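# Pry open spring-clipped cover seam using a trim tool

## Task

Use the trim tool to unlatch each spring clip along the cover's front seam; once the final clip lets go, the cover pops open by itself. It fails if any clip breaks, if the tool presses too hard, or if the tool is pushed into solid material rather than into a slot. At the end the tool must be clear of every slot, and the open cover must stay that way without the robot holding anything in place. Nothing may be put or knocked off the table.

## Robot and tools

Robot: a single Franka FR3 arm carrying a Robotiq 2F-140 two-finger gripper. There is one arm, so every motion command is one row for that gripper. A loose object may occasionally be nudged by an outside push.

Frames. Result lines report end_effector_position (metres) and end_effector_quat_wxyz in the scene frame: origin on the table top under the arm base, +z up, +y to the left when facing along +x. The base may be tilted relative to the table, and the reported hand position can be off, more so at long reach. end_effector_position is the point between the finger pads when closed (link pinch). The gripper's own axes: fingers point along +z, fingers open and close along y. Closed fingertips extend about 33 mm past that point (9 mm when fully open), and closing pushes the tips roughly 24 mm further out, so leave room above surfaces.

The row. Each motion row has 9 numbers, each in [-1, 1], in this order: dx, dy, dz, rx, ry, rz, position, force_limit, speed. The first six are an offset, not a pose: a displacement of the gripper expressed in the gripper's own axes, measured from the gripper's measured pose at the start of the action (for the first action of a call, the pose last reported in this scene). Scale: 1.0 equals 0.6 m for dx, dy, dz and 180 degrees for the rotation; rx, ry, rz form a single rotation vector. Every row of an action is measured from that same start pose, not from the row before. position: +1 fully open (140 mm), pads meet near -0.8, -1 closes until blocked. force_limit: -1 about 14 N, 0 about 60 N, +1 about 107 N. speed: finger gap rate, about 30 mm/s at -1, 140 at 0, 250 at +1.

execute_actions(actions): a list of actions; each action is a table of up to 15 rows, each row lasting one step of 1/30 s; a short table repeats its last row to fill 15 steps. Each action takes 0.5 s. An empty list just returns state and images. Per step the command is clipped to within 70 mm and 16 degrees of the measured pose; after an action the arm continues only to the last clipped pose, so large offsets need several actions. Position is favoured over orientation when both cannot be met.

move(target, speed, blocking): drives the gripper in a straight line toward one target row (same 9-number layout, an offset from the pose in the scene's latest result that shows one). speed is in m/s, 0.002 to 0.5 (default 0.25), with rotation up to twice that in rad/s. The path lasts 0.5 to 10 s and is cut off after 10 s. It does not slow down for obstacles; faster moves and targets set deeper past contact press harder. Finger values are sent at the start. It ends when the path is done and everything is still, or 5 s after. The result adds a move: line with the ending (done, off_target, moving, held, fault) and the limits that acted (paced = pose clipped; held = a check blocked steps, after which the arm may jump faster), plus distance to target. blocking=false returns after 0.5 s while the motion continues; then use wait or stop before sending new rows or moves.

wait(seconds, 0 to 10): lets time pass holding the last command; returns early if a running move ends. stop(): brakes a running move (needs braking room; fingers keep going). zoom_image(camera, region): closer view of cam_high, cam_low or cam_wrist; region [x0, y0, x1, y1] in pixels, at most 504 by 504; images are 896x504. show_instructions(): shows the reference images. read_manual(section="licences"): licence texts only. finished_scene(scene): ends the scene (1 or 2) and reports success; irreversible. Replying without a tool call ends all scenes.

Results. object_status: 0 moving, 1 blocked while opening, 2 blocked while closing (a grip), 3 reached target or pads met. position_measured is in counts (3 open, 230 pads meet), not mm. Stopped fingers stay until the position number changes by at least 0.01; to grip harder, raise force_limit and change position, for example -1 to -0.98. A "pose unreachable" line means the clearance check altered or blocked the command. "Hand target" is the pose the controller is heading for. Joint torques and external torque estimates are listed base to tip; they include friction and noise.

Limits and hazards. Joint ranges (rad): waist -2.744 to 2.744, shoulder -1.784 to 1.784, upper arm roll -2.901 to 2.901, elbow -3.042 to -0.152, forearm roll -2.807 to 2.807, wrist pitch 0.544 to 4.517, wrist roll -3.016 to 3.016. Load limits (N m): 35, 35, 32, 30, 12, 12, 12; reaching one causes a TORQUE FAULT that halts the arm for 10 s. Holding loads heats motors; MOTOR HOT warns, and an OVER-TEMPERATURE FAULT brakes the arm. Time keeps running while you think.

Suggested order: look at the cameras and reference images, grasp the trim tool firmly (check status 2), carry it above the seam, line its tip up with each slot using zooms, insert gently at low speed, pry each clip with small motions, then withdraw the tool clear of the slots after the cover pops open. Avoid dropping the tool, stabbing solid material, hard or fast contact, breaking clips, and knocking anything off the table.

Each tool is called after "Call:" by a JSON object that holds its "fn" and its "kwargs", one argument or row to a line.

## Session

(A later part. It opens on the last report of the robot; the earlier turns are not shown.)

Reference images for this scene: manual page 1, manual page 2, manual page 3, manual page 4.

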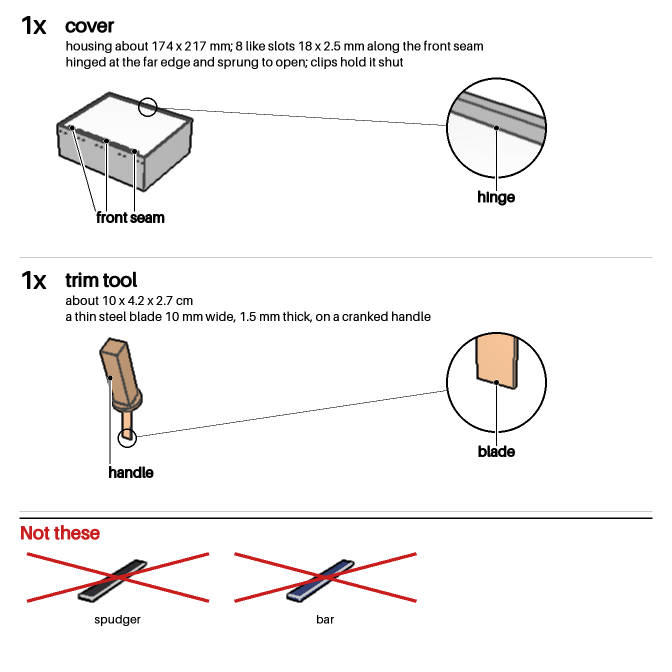

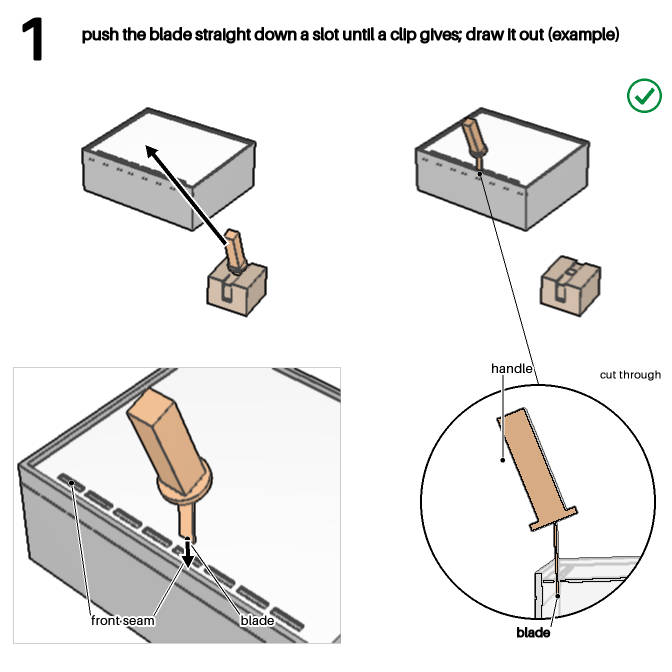

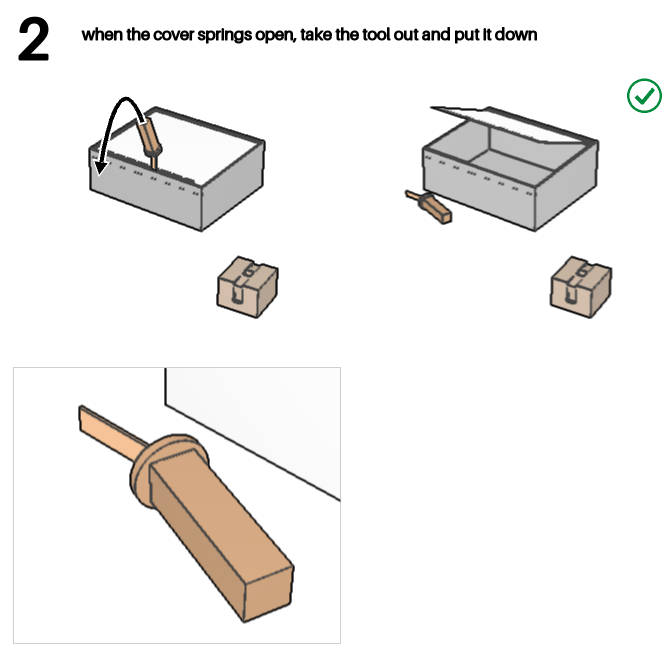

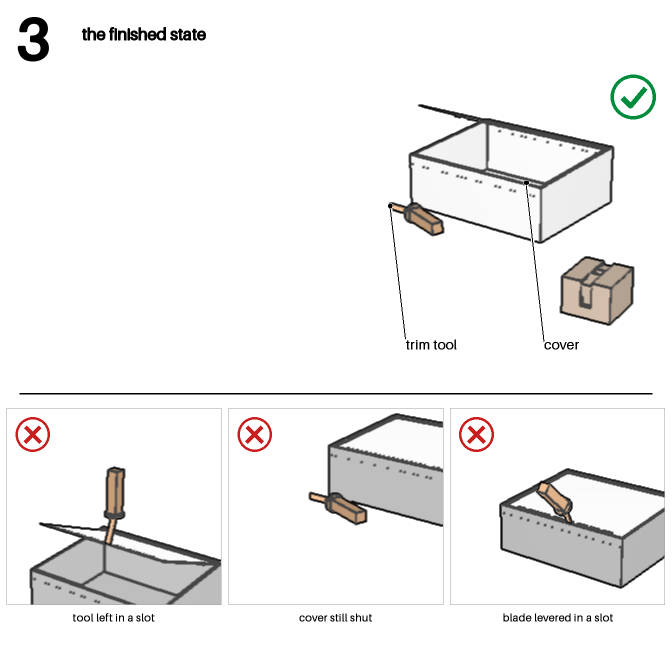

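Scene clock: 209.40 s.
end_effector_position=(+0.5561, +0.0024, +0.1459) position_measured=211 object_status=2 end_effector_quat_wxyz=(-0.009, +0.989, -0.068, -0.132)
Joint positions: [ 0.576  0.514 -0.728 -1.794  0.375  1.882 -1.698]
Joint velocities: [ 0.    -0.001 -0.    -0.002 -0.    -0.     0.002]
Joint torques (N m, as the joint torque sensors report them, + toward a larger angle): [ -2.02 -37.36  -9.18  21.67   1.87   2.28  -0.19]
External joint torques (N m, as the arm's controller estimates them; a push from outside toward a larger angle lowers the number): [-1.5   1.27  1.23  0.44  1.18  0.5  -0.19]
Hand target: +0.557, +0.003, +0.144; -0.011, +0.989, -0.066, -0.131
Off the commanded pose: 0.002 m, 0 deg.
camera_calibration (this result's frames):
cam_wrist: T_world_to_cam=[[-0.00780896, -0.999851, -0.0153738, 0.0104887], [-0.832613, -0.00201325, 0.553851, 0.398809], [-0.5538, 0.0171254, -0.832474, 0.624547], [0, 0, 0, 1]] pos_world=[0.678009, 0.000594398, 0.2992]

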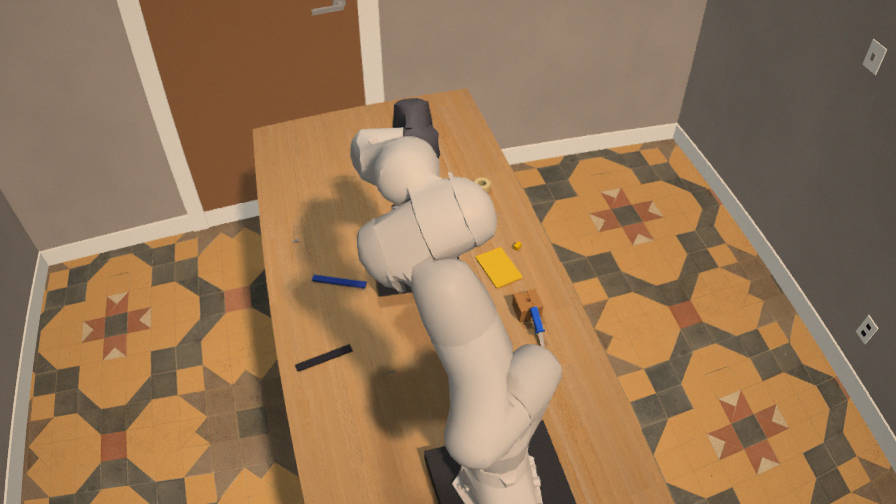

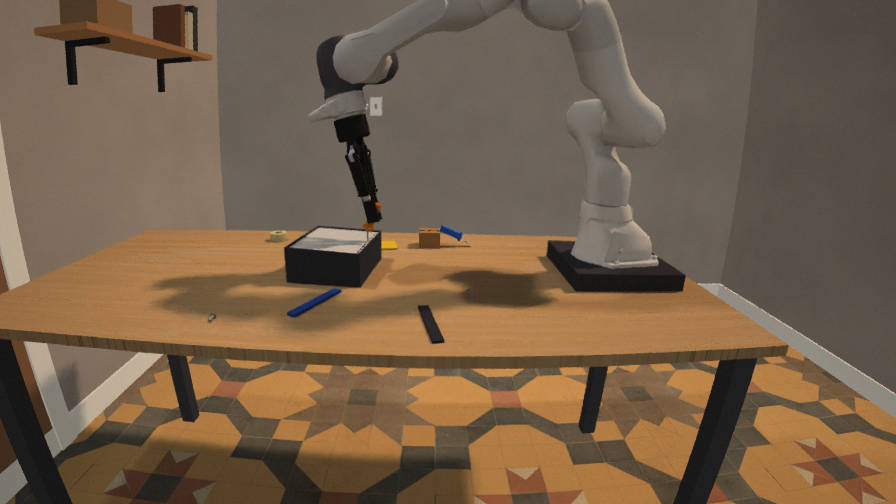

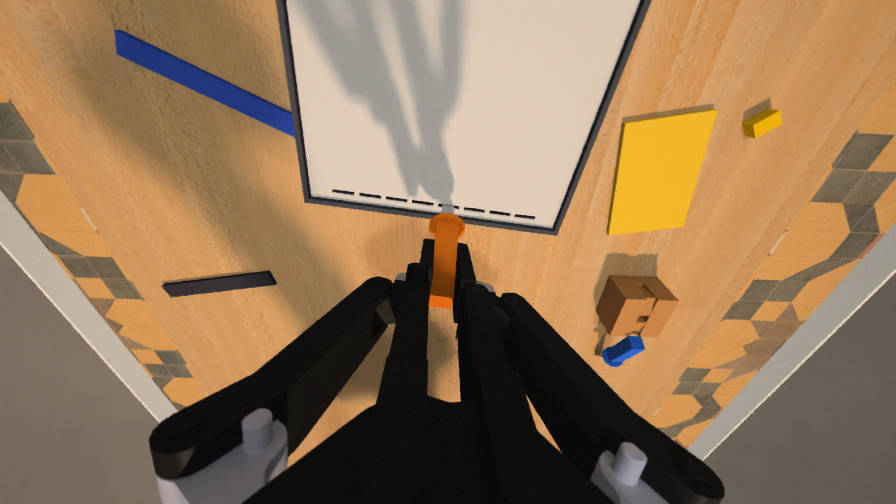

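Dummy. On to slot 6.

Call:
{"fn": "move", "kwargs": {
  "target": [-0.0082,0.002,-0.0245,-0.001,-0.0015,0,-1,0.6,-0.6],
  "speed": 0.035
}}

Call:
{"fn": "move", "kwargs": {
  "target": [0.003,0.042,-0.001,-0.0015,0.0015,-0.003,-1,0.6,-0.6],
  "speed": 0.045
}}

Call:
{"fn": "zoom_image", "kwargs": {
  "camera": "cam_wrist",
  "region": [425, 185, 475, 220]
}}

Scene clock: 212.30 s.
end_effector_position=(+0.5561, +0.0021, +0.1595) position_measured=211 object_status=2 end_effector_quat_wxyz=(-0.010, +0.989, -0.065, -0.133)
Joint positions: [ 0.58   0.498 -0.736 -1.781  0.362  1.853 -1.696]
Joint velocities: [ 0.002  0.001 -0.001  0.    -0.003 -0.012  0.003]
Joint torques (N m, as the joint torque sensors report them, + toward a larger angle): [  0.32 -39.66 -11.79  23.29  -0.3    1.02   0.47]
External joint torques (N m, as the arm's controller estimates them; a push from outside toward a larger angle lowers the number): [ 1.01 -1.3  -1.46  1.78 -1.   -0.78  0.47]
Hand target: +0.555, +0.002, +0.161; -0.008, +0.989, -0.068, -0.135
Off the commanded pose: 0.002 m, 0 deg.
move: done
camera_calibration (this result's frames):
cam_wrist: T_world_to_cam=[[-0.00307406, -0.999847, -0.0172263, 0.00811932], [-0.831652, -0.00700947, 0.555253, 0.390576], [-0.555289, 0.0160331, -0.831503, 0.636525], [0, 0, 0, 1]] pos_world=[0.678304, 0.000650322, 0.312543]

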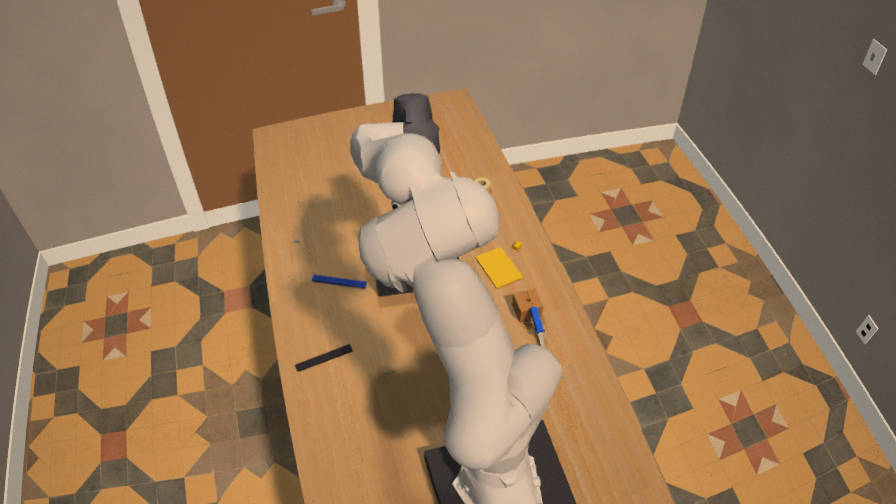

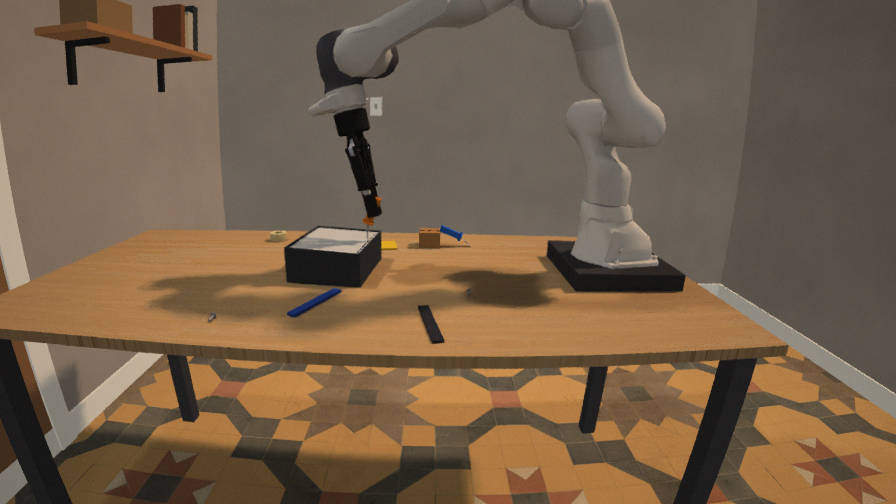

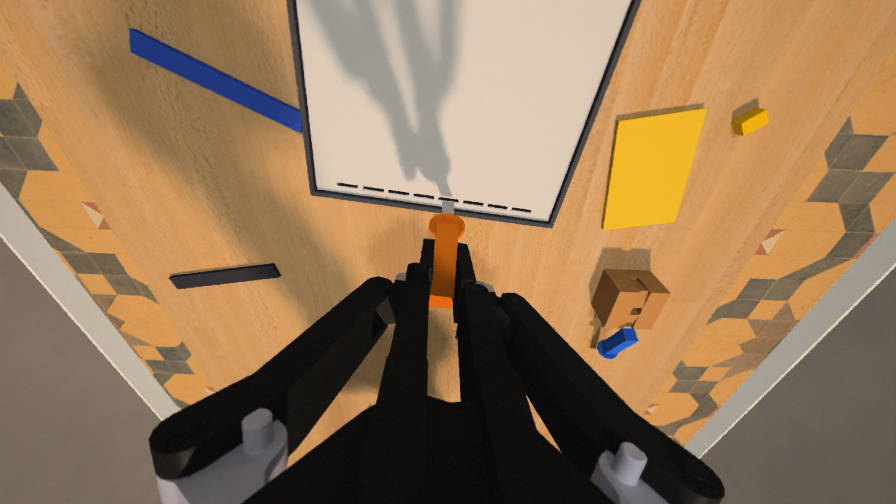

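Scene clock: 213.20 s.
end_effector_position=(+0.5539, -0.0200, +0.1585) position_measured=211 object_status=2 end_effector_quat_wxyz=(-0.009, +0.989, -0.066, -0.133)
Joint positions: [ 0.552  0.497 -0.741 -1.787  0.353  1.858 -1.727]
Joint velocities: [-0.     0.     0.002 -0.001 -0.003  0.002 -0.02 ]
Joint torques (N m, as the joint torque sensors report them, + toward a larger angle): [ -1.83 -39.47 -11.08  21.62  -0.2    2.3   -0.39]
External joint torques (N m, as the arm's controller estimates them; a push from outside toward a larger angle lowers the number): [-1.33 -1.52 -0.88  0.27 -0.88  0.53 -0.39]
Hand target: +0.555, -0.023, +0.160; -0.008, +0.990, -0.061, -0.131
Off the commanded pose: 0.003 m, 1 deg.
move: done
camera_calibration (this result's frames):
cam_wrist: T_world_to_cam=[[-0.0039845, -0.999871, -0.0155409, -0.0137906], [-0.831377, -0.00532389, 0.555683, 0.388942], [-0.555694, 0.0151345, -0.831249, 0.634998], [0, 0, 0, 1]] pos_world=[0.676168, -0.0213285, 0.311499]

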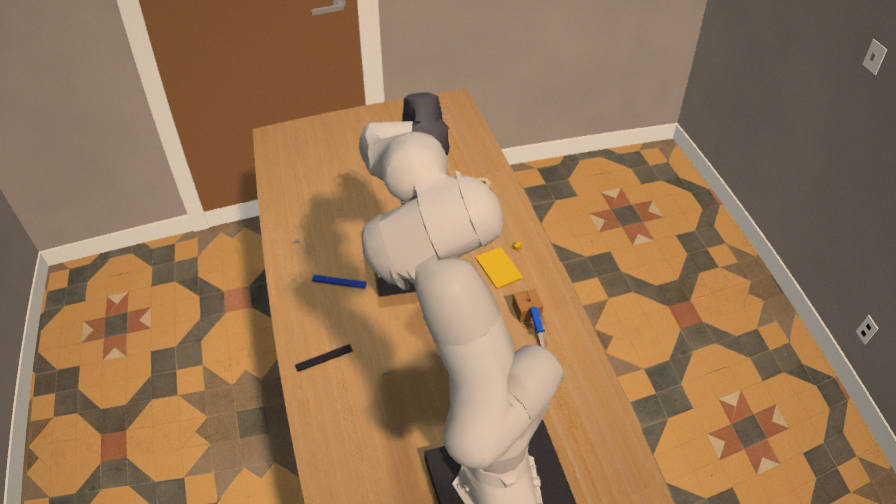

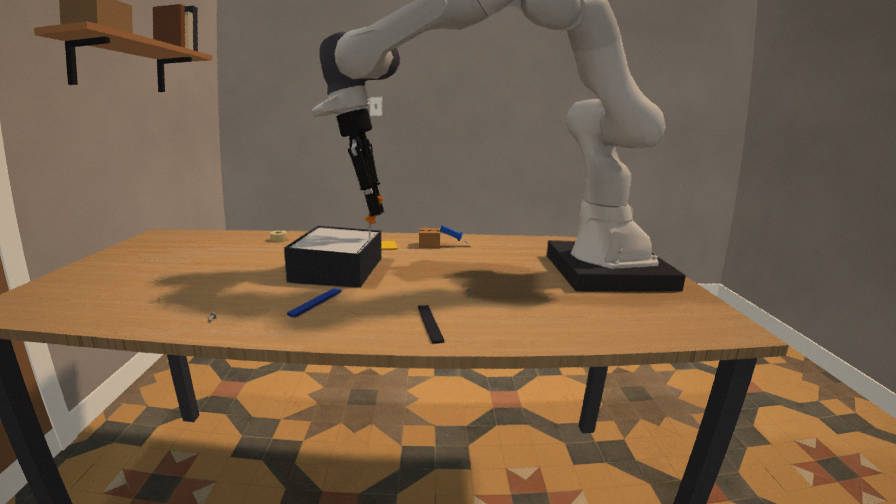

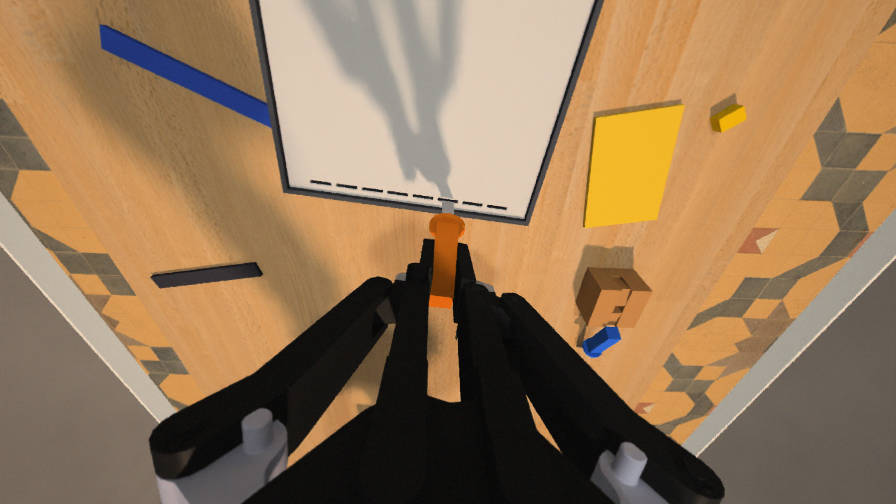

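Region (425, 185, 475, 220) of cam_wrist's 896x504 image, scaled by 10.080, with more detail than that image has; it fills the top 353 rows of this view, and the rest is white.

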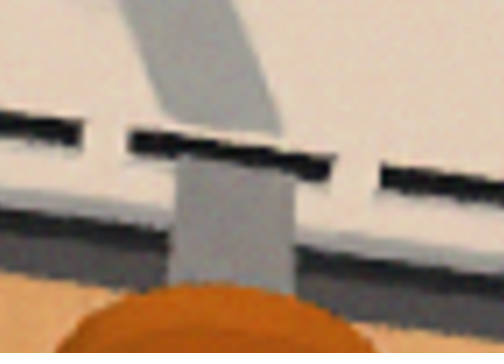

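Call:
{"fn": "execute_actions", "kwargs": {
  "actions": [
    [[0.0006,-0.001,0.002,0.0003,0.0002,0.0005,-1,0.6,-0.6],[0.0011,-0.002,0.0035,0.0006,0.0003,0.001,-1,0.6,-0.6],[0.0016,-0.0025,0.005,0.0009,0.0004,0.0015,-1,0.6,-0.6],[0.0021,-0.003,0.0068,0.0012,0.0005,0.0015,-1,0.6,-0.6]]
  ]
}}

Call:
{"fn": "zoom_image", "kwargs": {
  "camera": "cam_wrist",
  "region": [425, 185, 475, 220]
}}

Scene clock: 216.00 s.
end_effector_position=(+0.5536, -0.0200, +0.1560) position_measured=211 object_status=2 end_effector_quat_wxyz=(-0.010, +0.989, -0.065, -0.133)
Joint positions: [ 0.552  0.5   -0.741 -1.791  0.358  1.863 -1.731]
Joint velocities: [ 0.001 -0.    -0.001 -0.     0.001  0.003  0.001]
Joint torques (N m, as the joint torque sensors report them, + toward a larger angle): [ -0.12 -36.63  -9.49  21.65   1.92   2.18   0.34]
External joint torques (N m, as the arm's controller estimates them; a push from outside toward a larger angle lowers the number): [0.42 1.55 0.84 0.21 1.24 0.38 0.35]
Hand target: +0.554, -0.018, +0.154; -0.010, +0.989, -0.069, -0.132
Off the commanded pose: 0.003 m, 0 deg.
camera_calibration (this result's frames):
cam_wrist: T_world_to_cam=[[-0.00310745, -0.999842, -0.0175053, -0.013988], [-0.831447, -0.00714266, 0.555558, 0.390068], [-0.555595, 0.0162811, -0.831294, 0.632672], [0, 0, 0, 1]] pos_world=[0.675787, -0.0215002, 0.308986]

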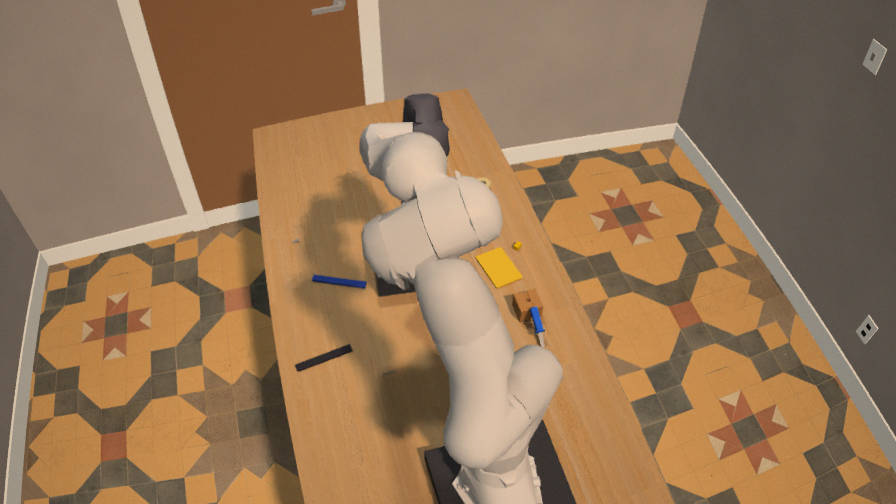

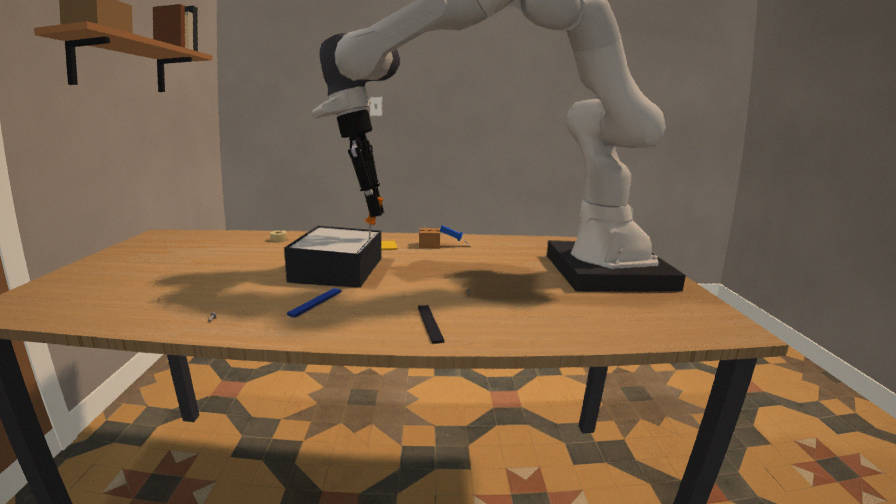

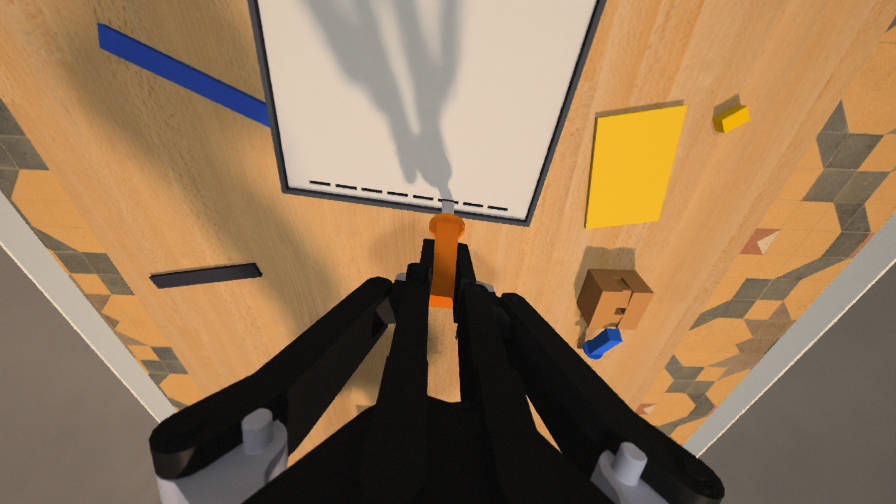

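Region (425, 185, 475, 220) of cam_wrist's 896x504 image, scaled by 10.080, with more detail than that image has; it fills the top 353 rows of this view, and the rest is white.

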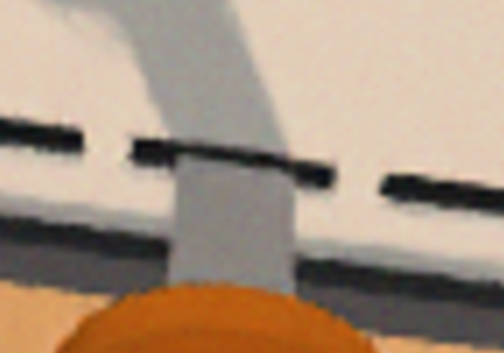

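Call:
{"fn": "execute_actions", "kwargs": {
  "actions": [
    [[0.0014,-0.002,0.0035,0.0008,0.0006,0,-1,0.6,-0.6],[0.0017,-0.0022,0.0042,0.0009,0.0006,0,-1,0.6,-0.6],[0.0019,-0.0025,0.005,0.001,0.0007,0,-1,0.6,-0.6],[0.0021,-0.0025,0.0056,0.001,0.0007,0,-1,0.6,-0.6],[0.0023,-0.0025,0.0063,0.001,0.0007,0,-1,0.6,-0.6],[0.0025,-0.0025,0.007,0.001,0.0007,0,-1,0.6,-0.6]]
  ]
}}

Scene clock: 219.30 s.
end_effector_position=(+0.5534, -0.0196, +0.1534) position_measured=211 object_status=2 end_effector_quat_wxyz=(-0.010, +0.989, -0.066, -0.133)
Joint positions: [ 0.552  0.502 -0.74  -1.795  0.36   1.869 -1.731]
Joint velocities: [-0.001  0.     0.    -0.002  0.002  0.004  0.001]
Joint torques (N m, as the joint torque sensors report them, + toward a larger angle): [ -1.52 -36.78  -8.93  21.58   1.86   2.3   -0.02]
External joint torques (N m, as the arm's controller estimates them; a push from outside toward a larger angle lowers the number): [-0.91  1.27  1.44  0.33  1.18  0.52 -0.01]
Hand target: +0.554, -0.019, +0.152; -0.011, +0.989, -0.066, -0.132
Off the commanded pose: 0.002 m, 0 deg.
camera_calibration (this result's frames):
cam_wrist: T_world_to_cam=[[-0.00467997, -0.999838, -0.0173912, -0.0128375], [-0.831844, -0.0057597, 0.55498, 0.391711], [-0.55499, 0.0170641, -0.831682, 0.630208], [0, 0, 0, 1]] pos_world=[0.675542, -0.0213332, 0.306518]

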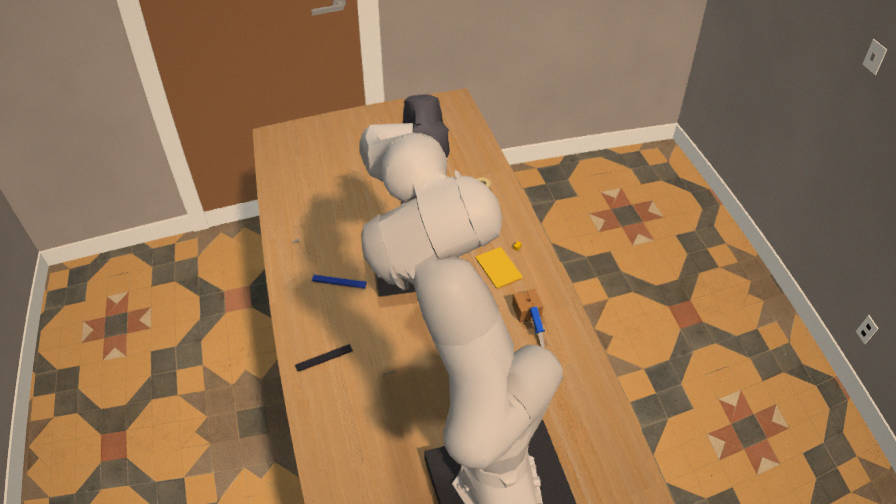

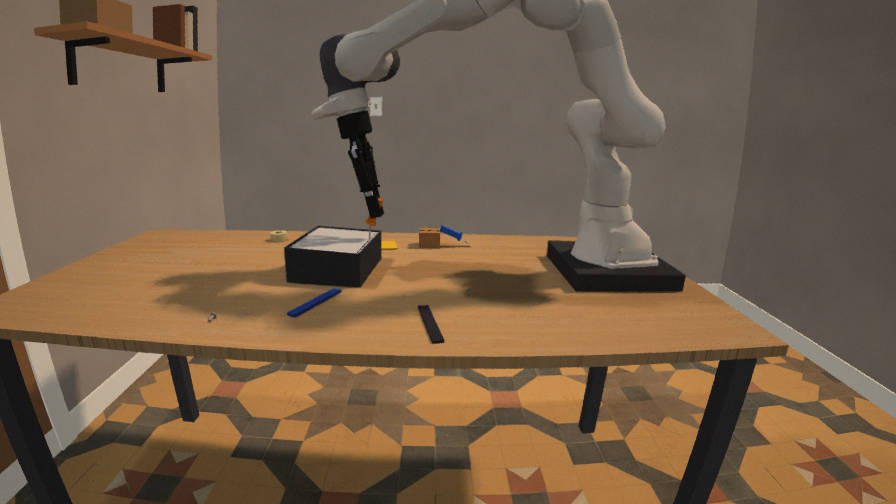

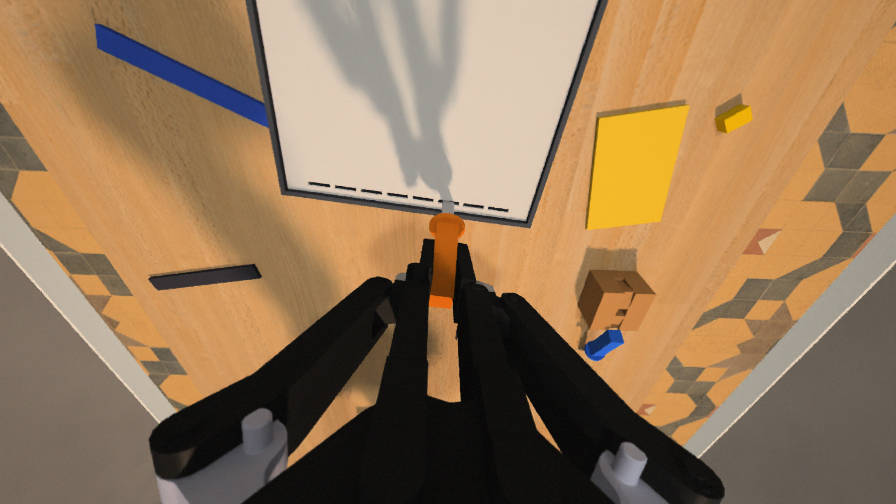

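Call:
{"fn": "execute_actions", "kwargs": {
  "actions": [
    [[0.0014,-0.002,0.004,0.0008,0.0004,0,-1,0.6,-0.6],[0.0017,-0.002,0.005,0.0009,0.0005,0,-1,0.6,-0.6],[0.002,-0.002,0.006,0.001,0.0006,0,-1,0.6,-0.6],[0.0024,-0.002,0.007,0.001,0.0006,0,-1,0.6,-0.6],[0.0027,-0.0018,0.008,0.001,0.0007,0,-1,0.6,-0.6],[0.003,-0.0018,0.009,0.001,0.0007,0,-1,0.6,-0.6],[0.0033,-0.0016,0.010,0.001,0.0007,0,-1,0.6,-0.6],[0.0036,-0.0016,0.011,0.001,0.0007,0,-1,0.6,-0.6],[0.0039,-0.0015,0.012,0.001,0.0007,0,-1,0.6,-0.6],[0.0042,-0.0015,0.013,0.001,0.0007,0,-1,0.6,-0.6],[0.0045,-0.0015,0.014,0.001,0.0007,0,-1,0.6,-0.6],[0.0047,-0.0015,0.0147,0.001,0.0007,0,-1,0.6,-0.6]]
  ]
}}

Scene clock: 222.90 s.
end_effector_position=(+0.5529, -0.0193, +0.1478) position_measured=211 object_status=2 end_effector_quat_wxyz=(-0.010, +0.989, -0.068, -0.133)
Joint positions: [ 0.55   0.509 -0.737 -1.801  0.366  1.88  -1.731]
Joint velocities: [-0.004  0.001  0.001  0.     0.004  0.001  0.   ]
Joint torques (N m, as the joint torque sensors report them, + toward a larger angle): [ -2.03 -35.09  -8.57  20.43   1.93   3.06  -0.27]
External joint torques (N m, as the arm's controller estimates them; a push from outside toward a larger angle lowers the number): [-1.68  3.01  1.7  -0.82  1.25  1.28 -0.26]
Hand target: +0.554, -0.019, +0.144; -0.011, +0.989, -0.067, -0.132
Off the commanded pose: 0.004 m, 0 deg.
camera_calibration (this result's frames):
cam_wrist: T_world_to_cam=[[-0.00822263, -0.999812, -0.0175432, -0.0106513], [-0.831615, -0.00290503, 0.555345, 0.394281], [-0.555292, 0.0191556, -0.831435, 0.62547], [0, 0, 0, 1]] pos_world=[0.675121, -0.0214852, 0.300888]

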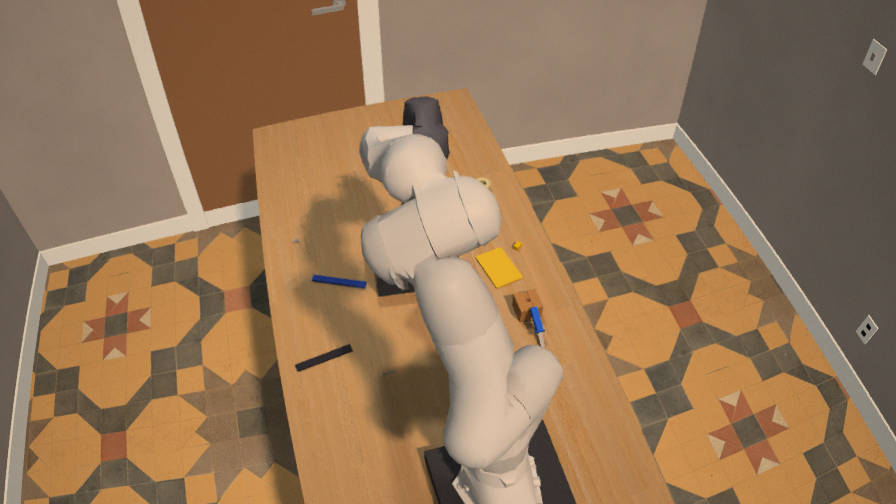

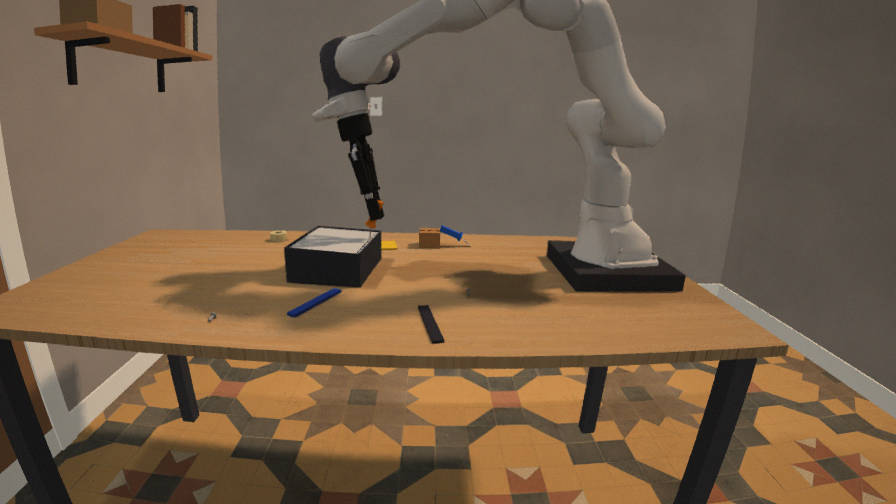

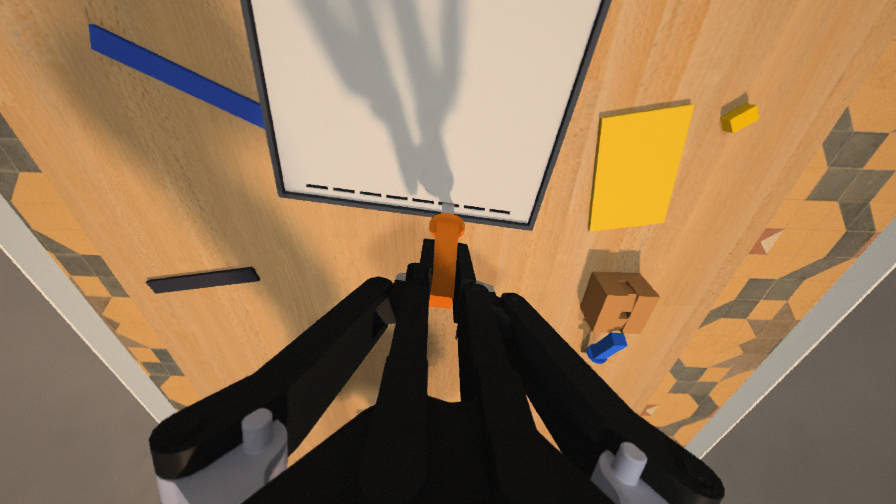

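Clip found. Push ramp.

Call:
{"fn": "execute_actions", "kwargs": {
  "actions": [
    [[0.0018,0,0.007,0,0,0,-1,0.6,-0.6],[0.0015,0.0002,0.0075,-0.0001,-0.0004,0,-1,0.6,-0.6],[0.0013,0.0003,0.008,-0.0002,-0.0007,0,-1,0.6,-0.6],[0.0011,0.0004,0.0085,-0.0003,-0.0009,0,-1,0.6,-0.6],[0.001,0.0005,0.009,-0.0004,-0.0011,0,-1,0.6,-0.6],[0.0009,0.0006,0.0095,-0.0004,-0.0012,0,-1,0.6,-0.6],[0.0008,0.0007,0.01,-0.0005,-0.0013,0,-1,0.6,-0.6],[0.0007,0.0008,0.0105,-0.0005,-0.0014,0,-1,0.6,-0.6],[0.0007,0.0008,0.011,-0.0006,-0.0015,0,-1,0.6,-0.6],[0.0006,0.0009,0.0115,-0.0006,-0.0016,0,-1,0.6,-0.6],[0.0005,0.001,0.012,-0.0007,-0.0017,0,-1,0.6,-0.6],[0.0005,0.001,0.0125,-0.0007,-0.0018,0,-1,0.6,-0.6]]
  ]
}}

Scene clock: 227.00 s.
end_effector_position=(+0.5528, -0.0196, +0.1462) position_measured=211 object_status=2 end_effector_quat_wxyz=(-0.010, +0.989, -0.068, -0.133)
Joint positions: [ 0.55   0.512 -0.736 -1.801  0.367  1.882 -1.731]
Joint velocities: [-0.001  0.04   0.009 -0.003  0.003  0.031 -0.002]
Joint torques (N m, as the joint torque sensors report them, + toward a larger angle): [ -2.02 -35.19  -9.03  20.46   1.5    1.86  -0.08]
External joint torques (N m, as the arm's controller estimates them; a push from outside toward a larger angle lowers the number): [-1.69  3.59  1.44 -0.91  0.8   0.13 -0.07]
Hand target: +0.551, -0.020, +0.141; -0.009, +0.988, -0.068, -0.136
Off the commanded pose: 0.006 m, 0 deg.
camera_calibration (this result's frames):
cam_wrist: T_world_to_cam=[[-0.00835257, -0.999831, -0.016361, -0.0110727], [-0.831077, -0.00215795, 0.556154, 0.394692], [-0.556095, 0.0182425, -0.830918, 0.624376], [0, 0, 0, 1]] pos_world=[0.675139, -0.0216093, 0.299114]

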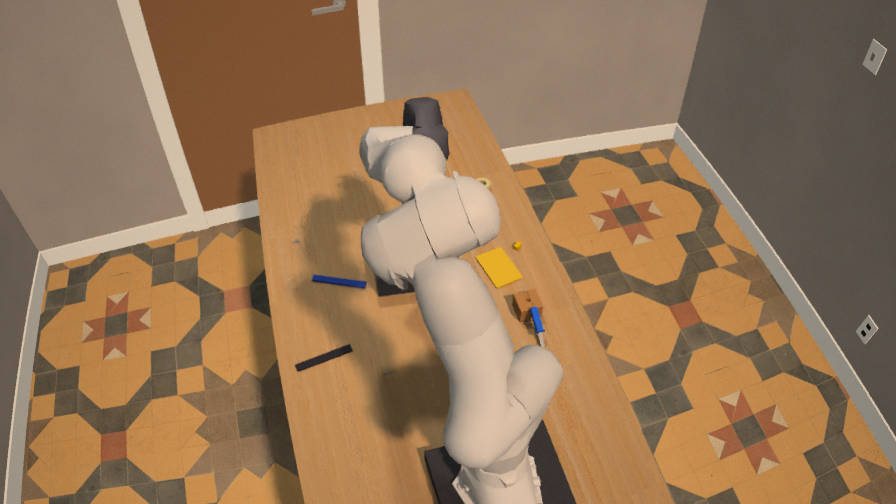

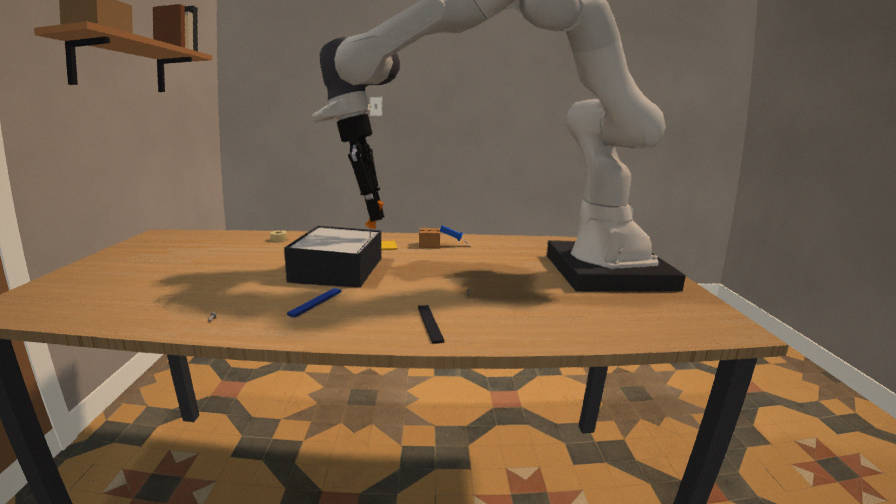

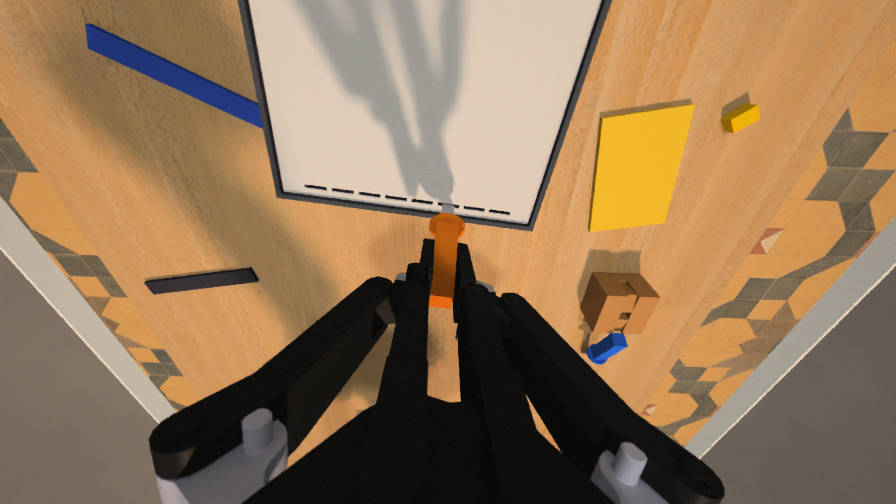

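Call:
{"fn": "execute_actions", "kwargs": {
  "actions": []
}}

Scene clock: 228.00 s.
end_effector_position=(+0.5529, -0.0198, +0.1444) position_measured=211 object_status=2 end_effector_quat_wxyz=(-0.008, +0.989, -0.068, -0.134)
Joint positions: [ 0.55   0.515 -0.735 -1.802  0.367  1.885 -1.731]
Joint velocities: [-0.001  0.     0.    -0.001 -0.     0.     0.001]
Joint torques (N m, as the joint torque sensors report them, + toward a larger angle): [ -1.99 -35.56  -9.    19.93   1.69   2.03  -0.08]
External joint torques (N m, as the arm's controller estimates them; a push from outside toward a larger angle lowers the number): [-1.4   2.67  1.52 -1.13  1.02  0.26 -0.07]
Hand target: +0.551, -0.020, +0.141; -0.009, +0.988, -0.068, -0.136
Off the commanded pose: 0.004 m, 0 deg.
camera_calibration (this result's frames):
cam_wrist: T_world_to_cam=[[-0.00788892, -0.999867, -0.0142844, -0.0118873], [-0.830906, -0.00139321, 0.556411, 0.39564], [-0.556357, 0.0162584, -0.830784, 0.622997], [0, 0, 0, 1]] pos_world=[0.675255, -0.0214634, 0.297268]

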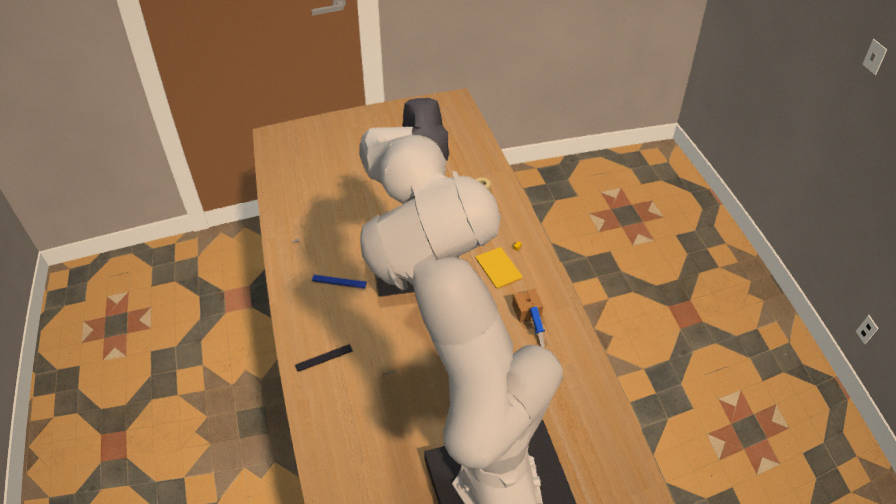

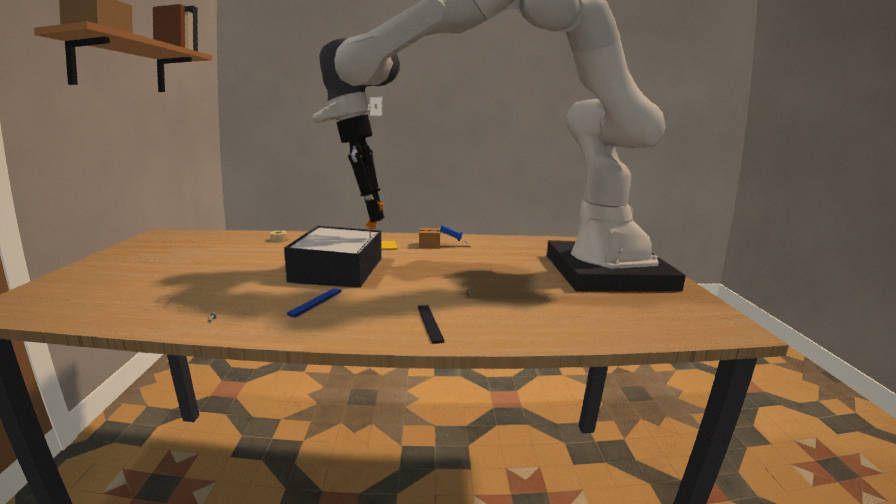

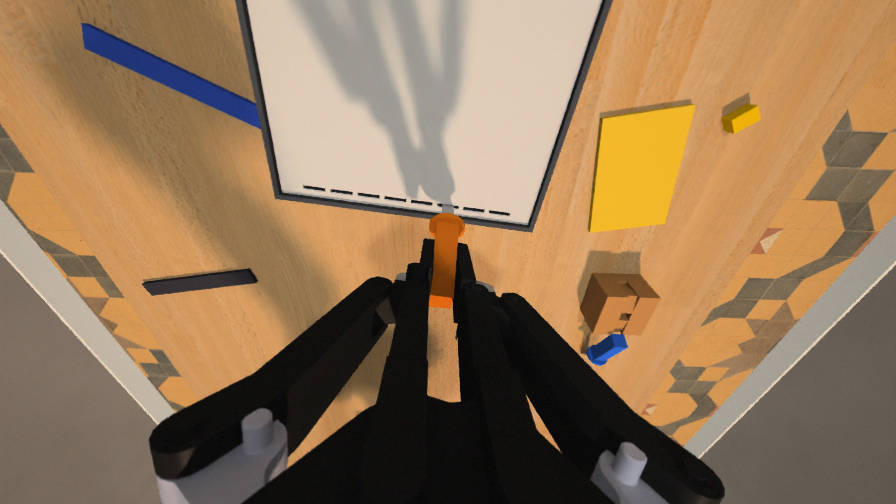

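Released. Retract first (it may be the last one).

Call:
{"fn": "move", "kwargs": {
  "target": [-0.0078,0.002,-0.027,-0.001,-0.0007,0,-1,0.6,-0.6],
  "speed": 0.035
}}

Scene clock: 230.10 s.
end_effector_position=(+0.5536, -0.0202, +0.1593) position_measured=211 object_status=2 end_effector_quat_wxyz=(-0.009, +0.989, -0.066, -0.133)
Joint positions: [ 0.554  0.496 -0.745 -1.788  0.353  1.857 -1.728]
Joint velocities: [ 0.003 -0.002  0.     0.001 -0.003 -0.013  0.004]
Joint torques (N m, as the joint torque sensors report them, + toward a larger angle): [  0.33 -39.2  -11.56  23.    -0.21   1.11   0.32]
External joint torques (N m, as the arm's controller estimates them; a push from outside toward a larger angle lowers the number): [ 0.9  -1.13 -1.26  1.51 -0.9  -0.69  0.33]
Hand target: +0.552, -0.021, +0.161; -0.007, +0.989, -0.068, -0.135
Off the commanded pose: 0.002 m, 0 deg.
move: done
camera_calibration (this result's frames):
cam_wrist: T_world_to_cam=[[-0.00290452, -0.999871, -0.0157947, -0.0145038], [-0.831457, -0.00636065, 0.555553, 0.388281], [-0.555581, 0.0147463, -0.831331, 0.635498], [0, 0, 0, 1]] pos_world=[0.675868, -0.0214034, 0.31237]

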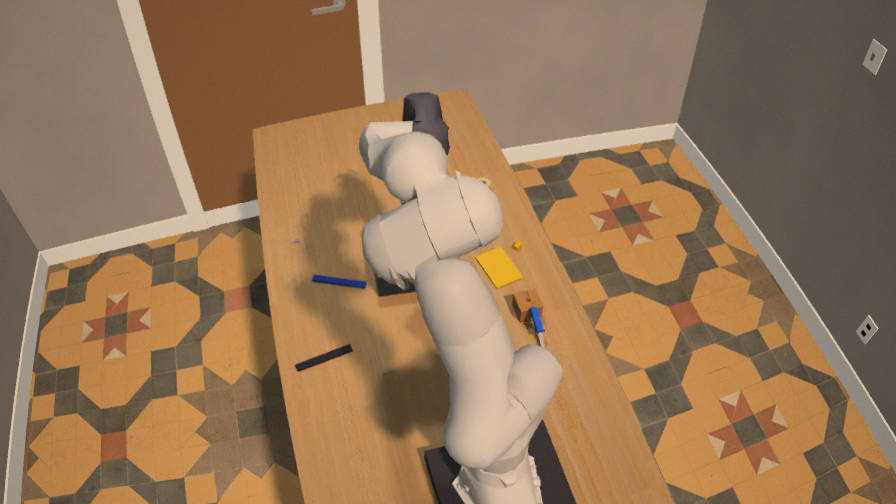

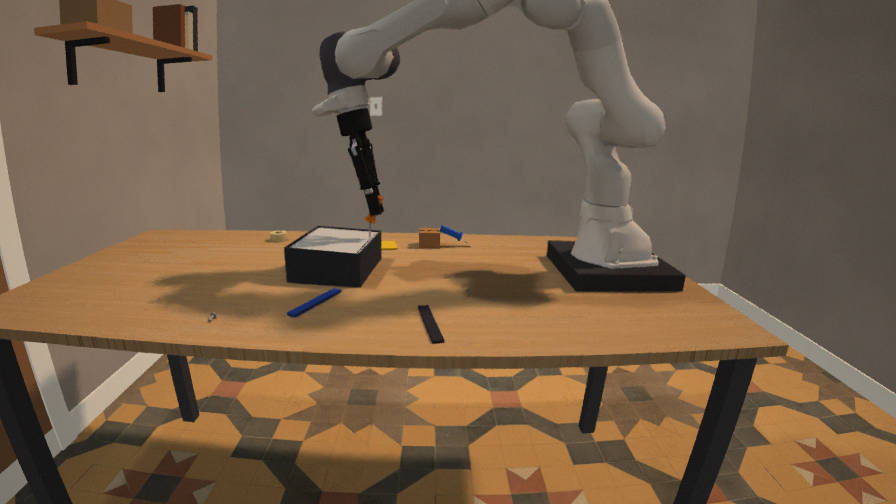

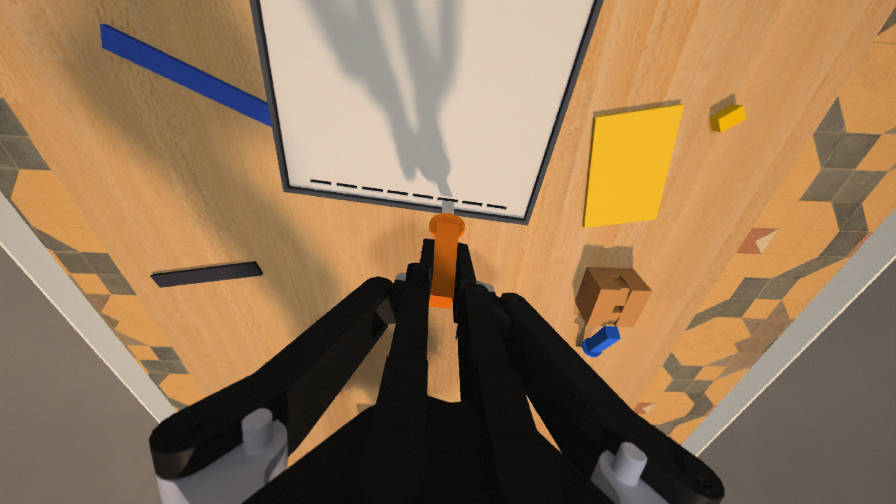

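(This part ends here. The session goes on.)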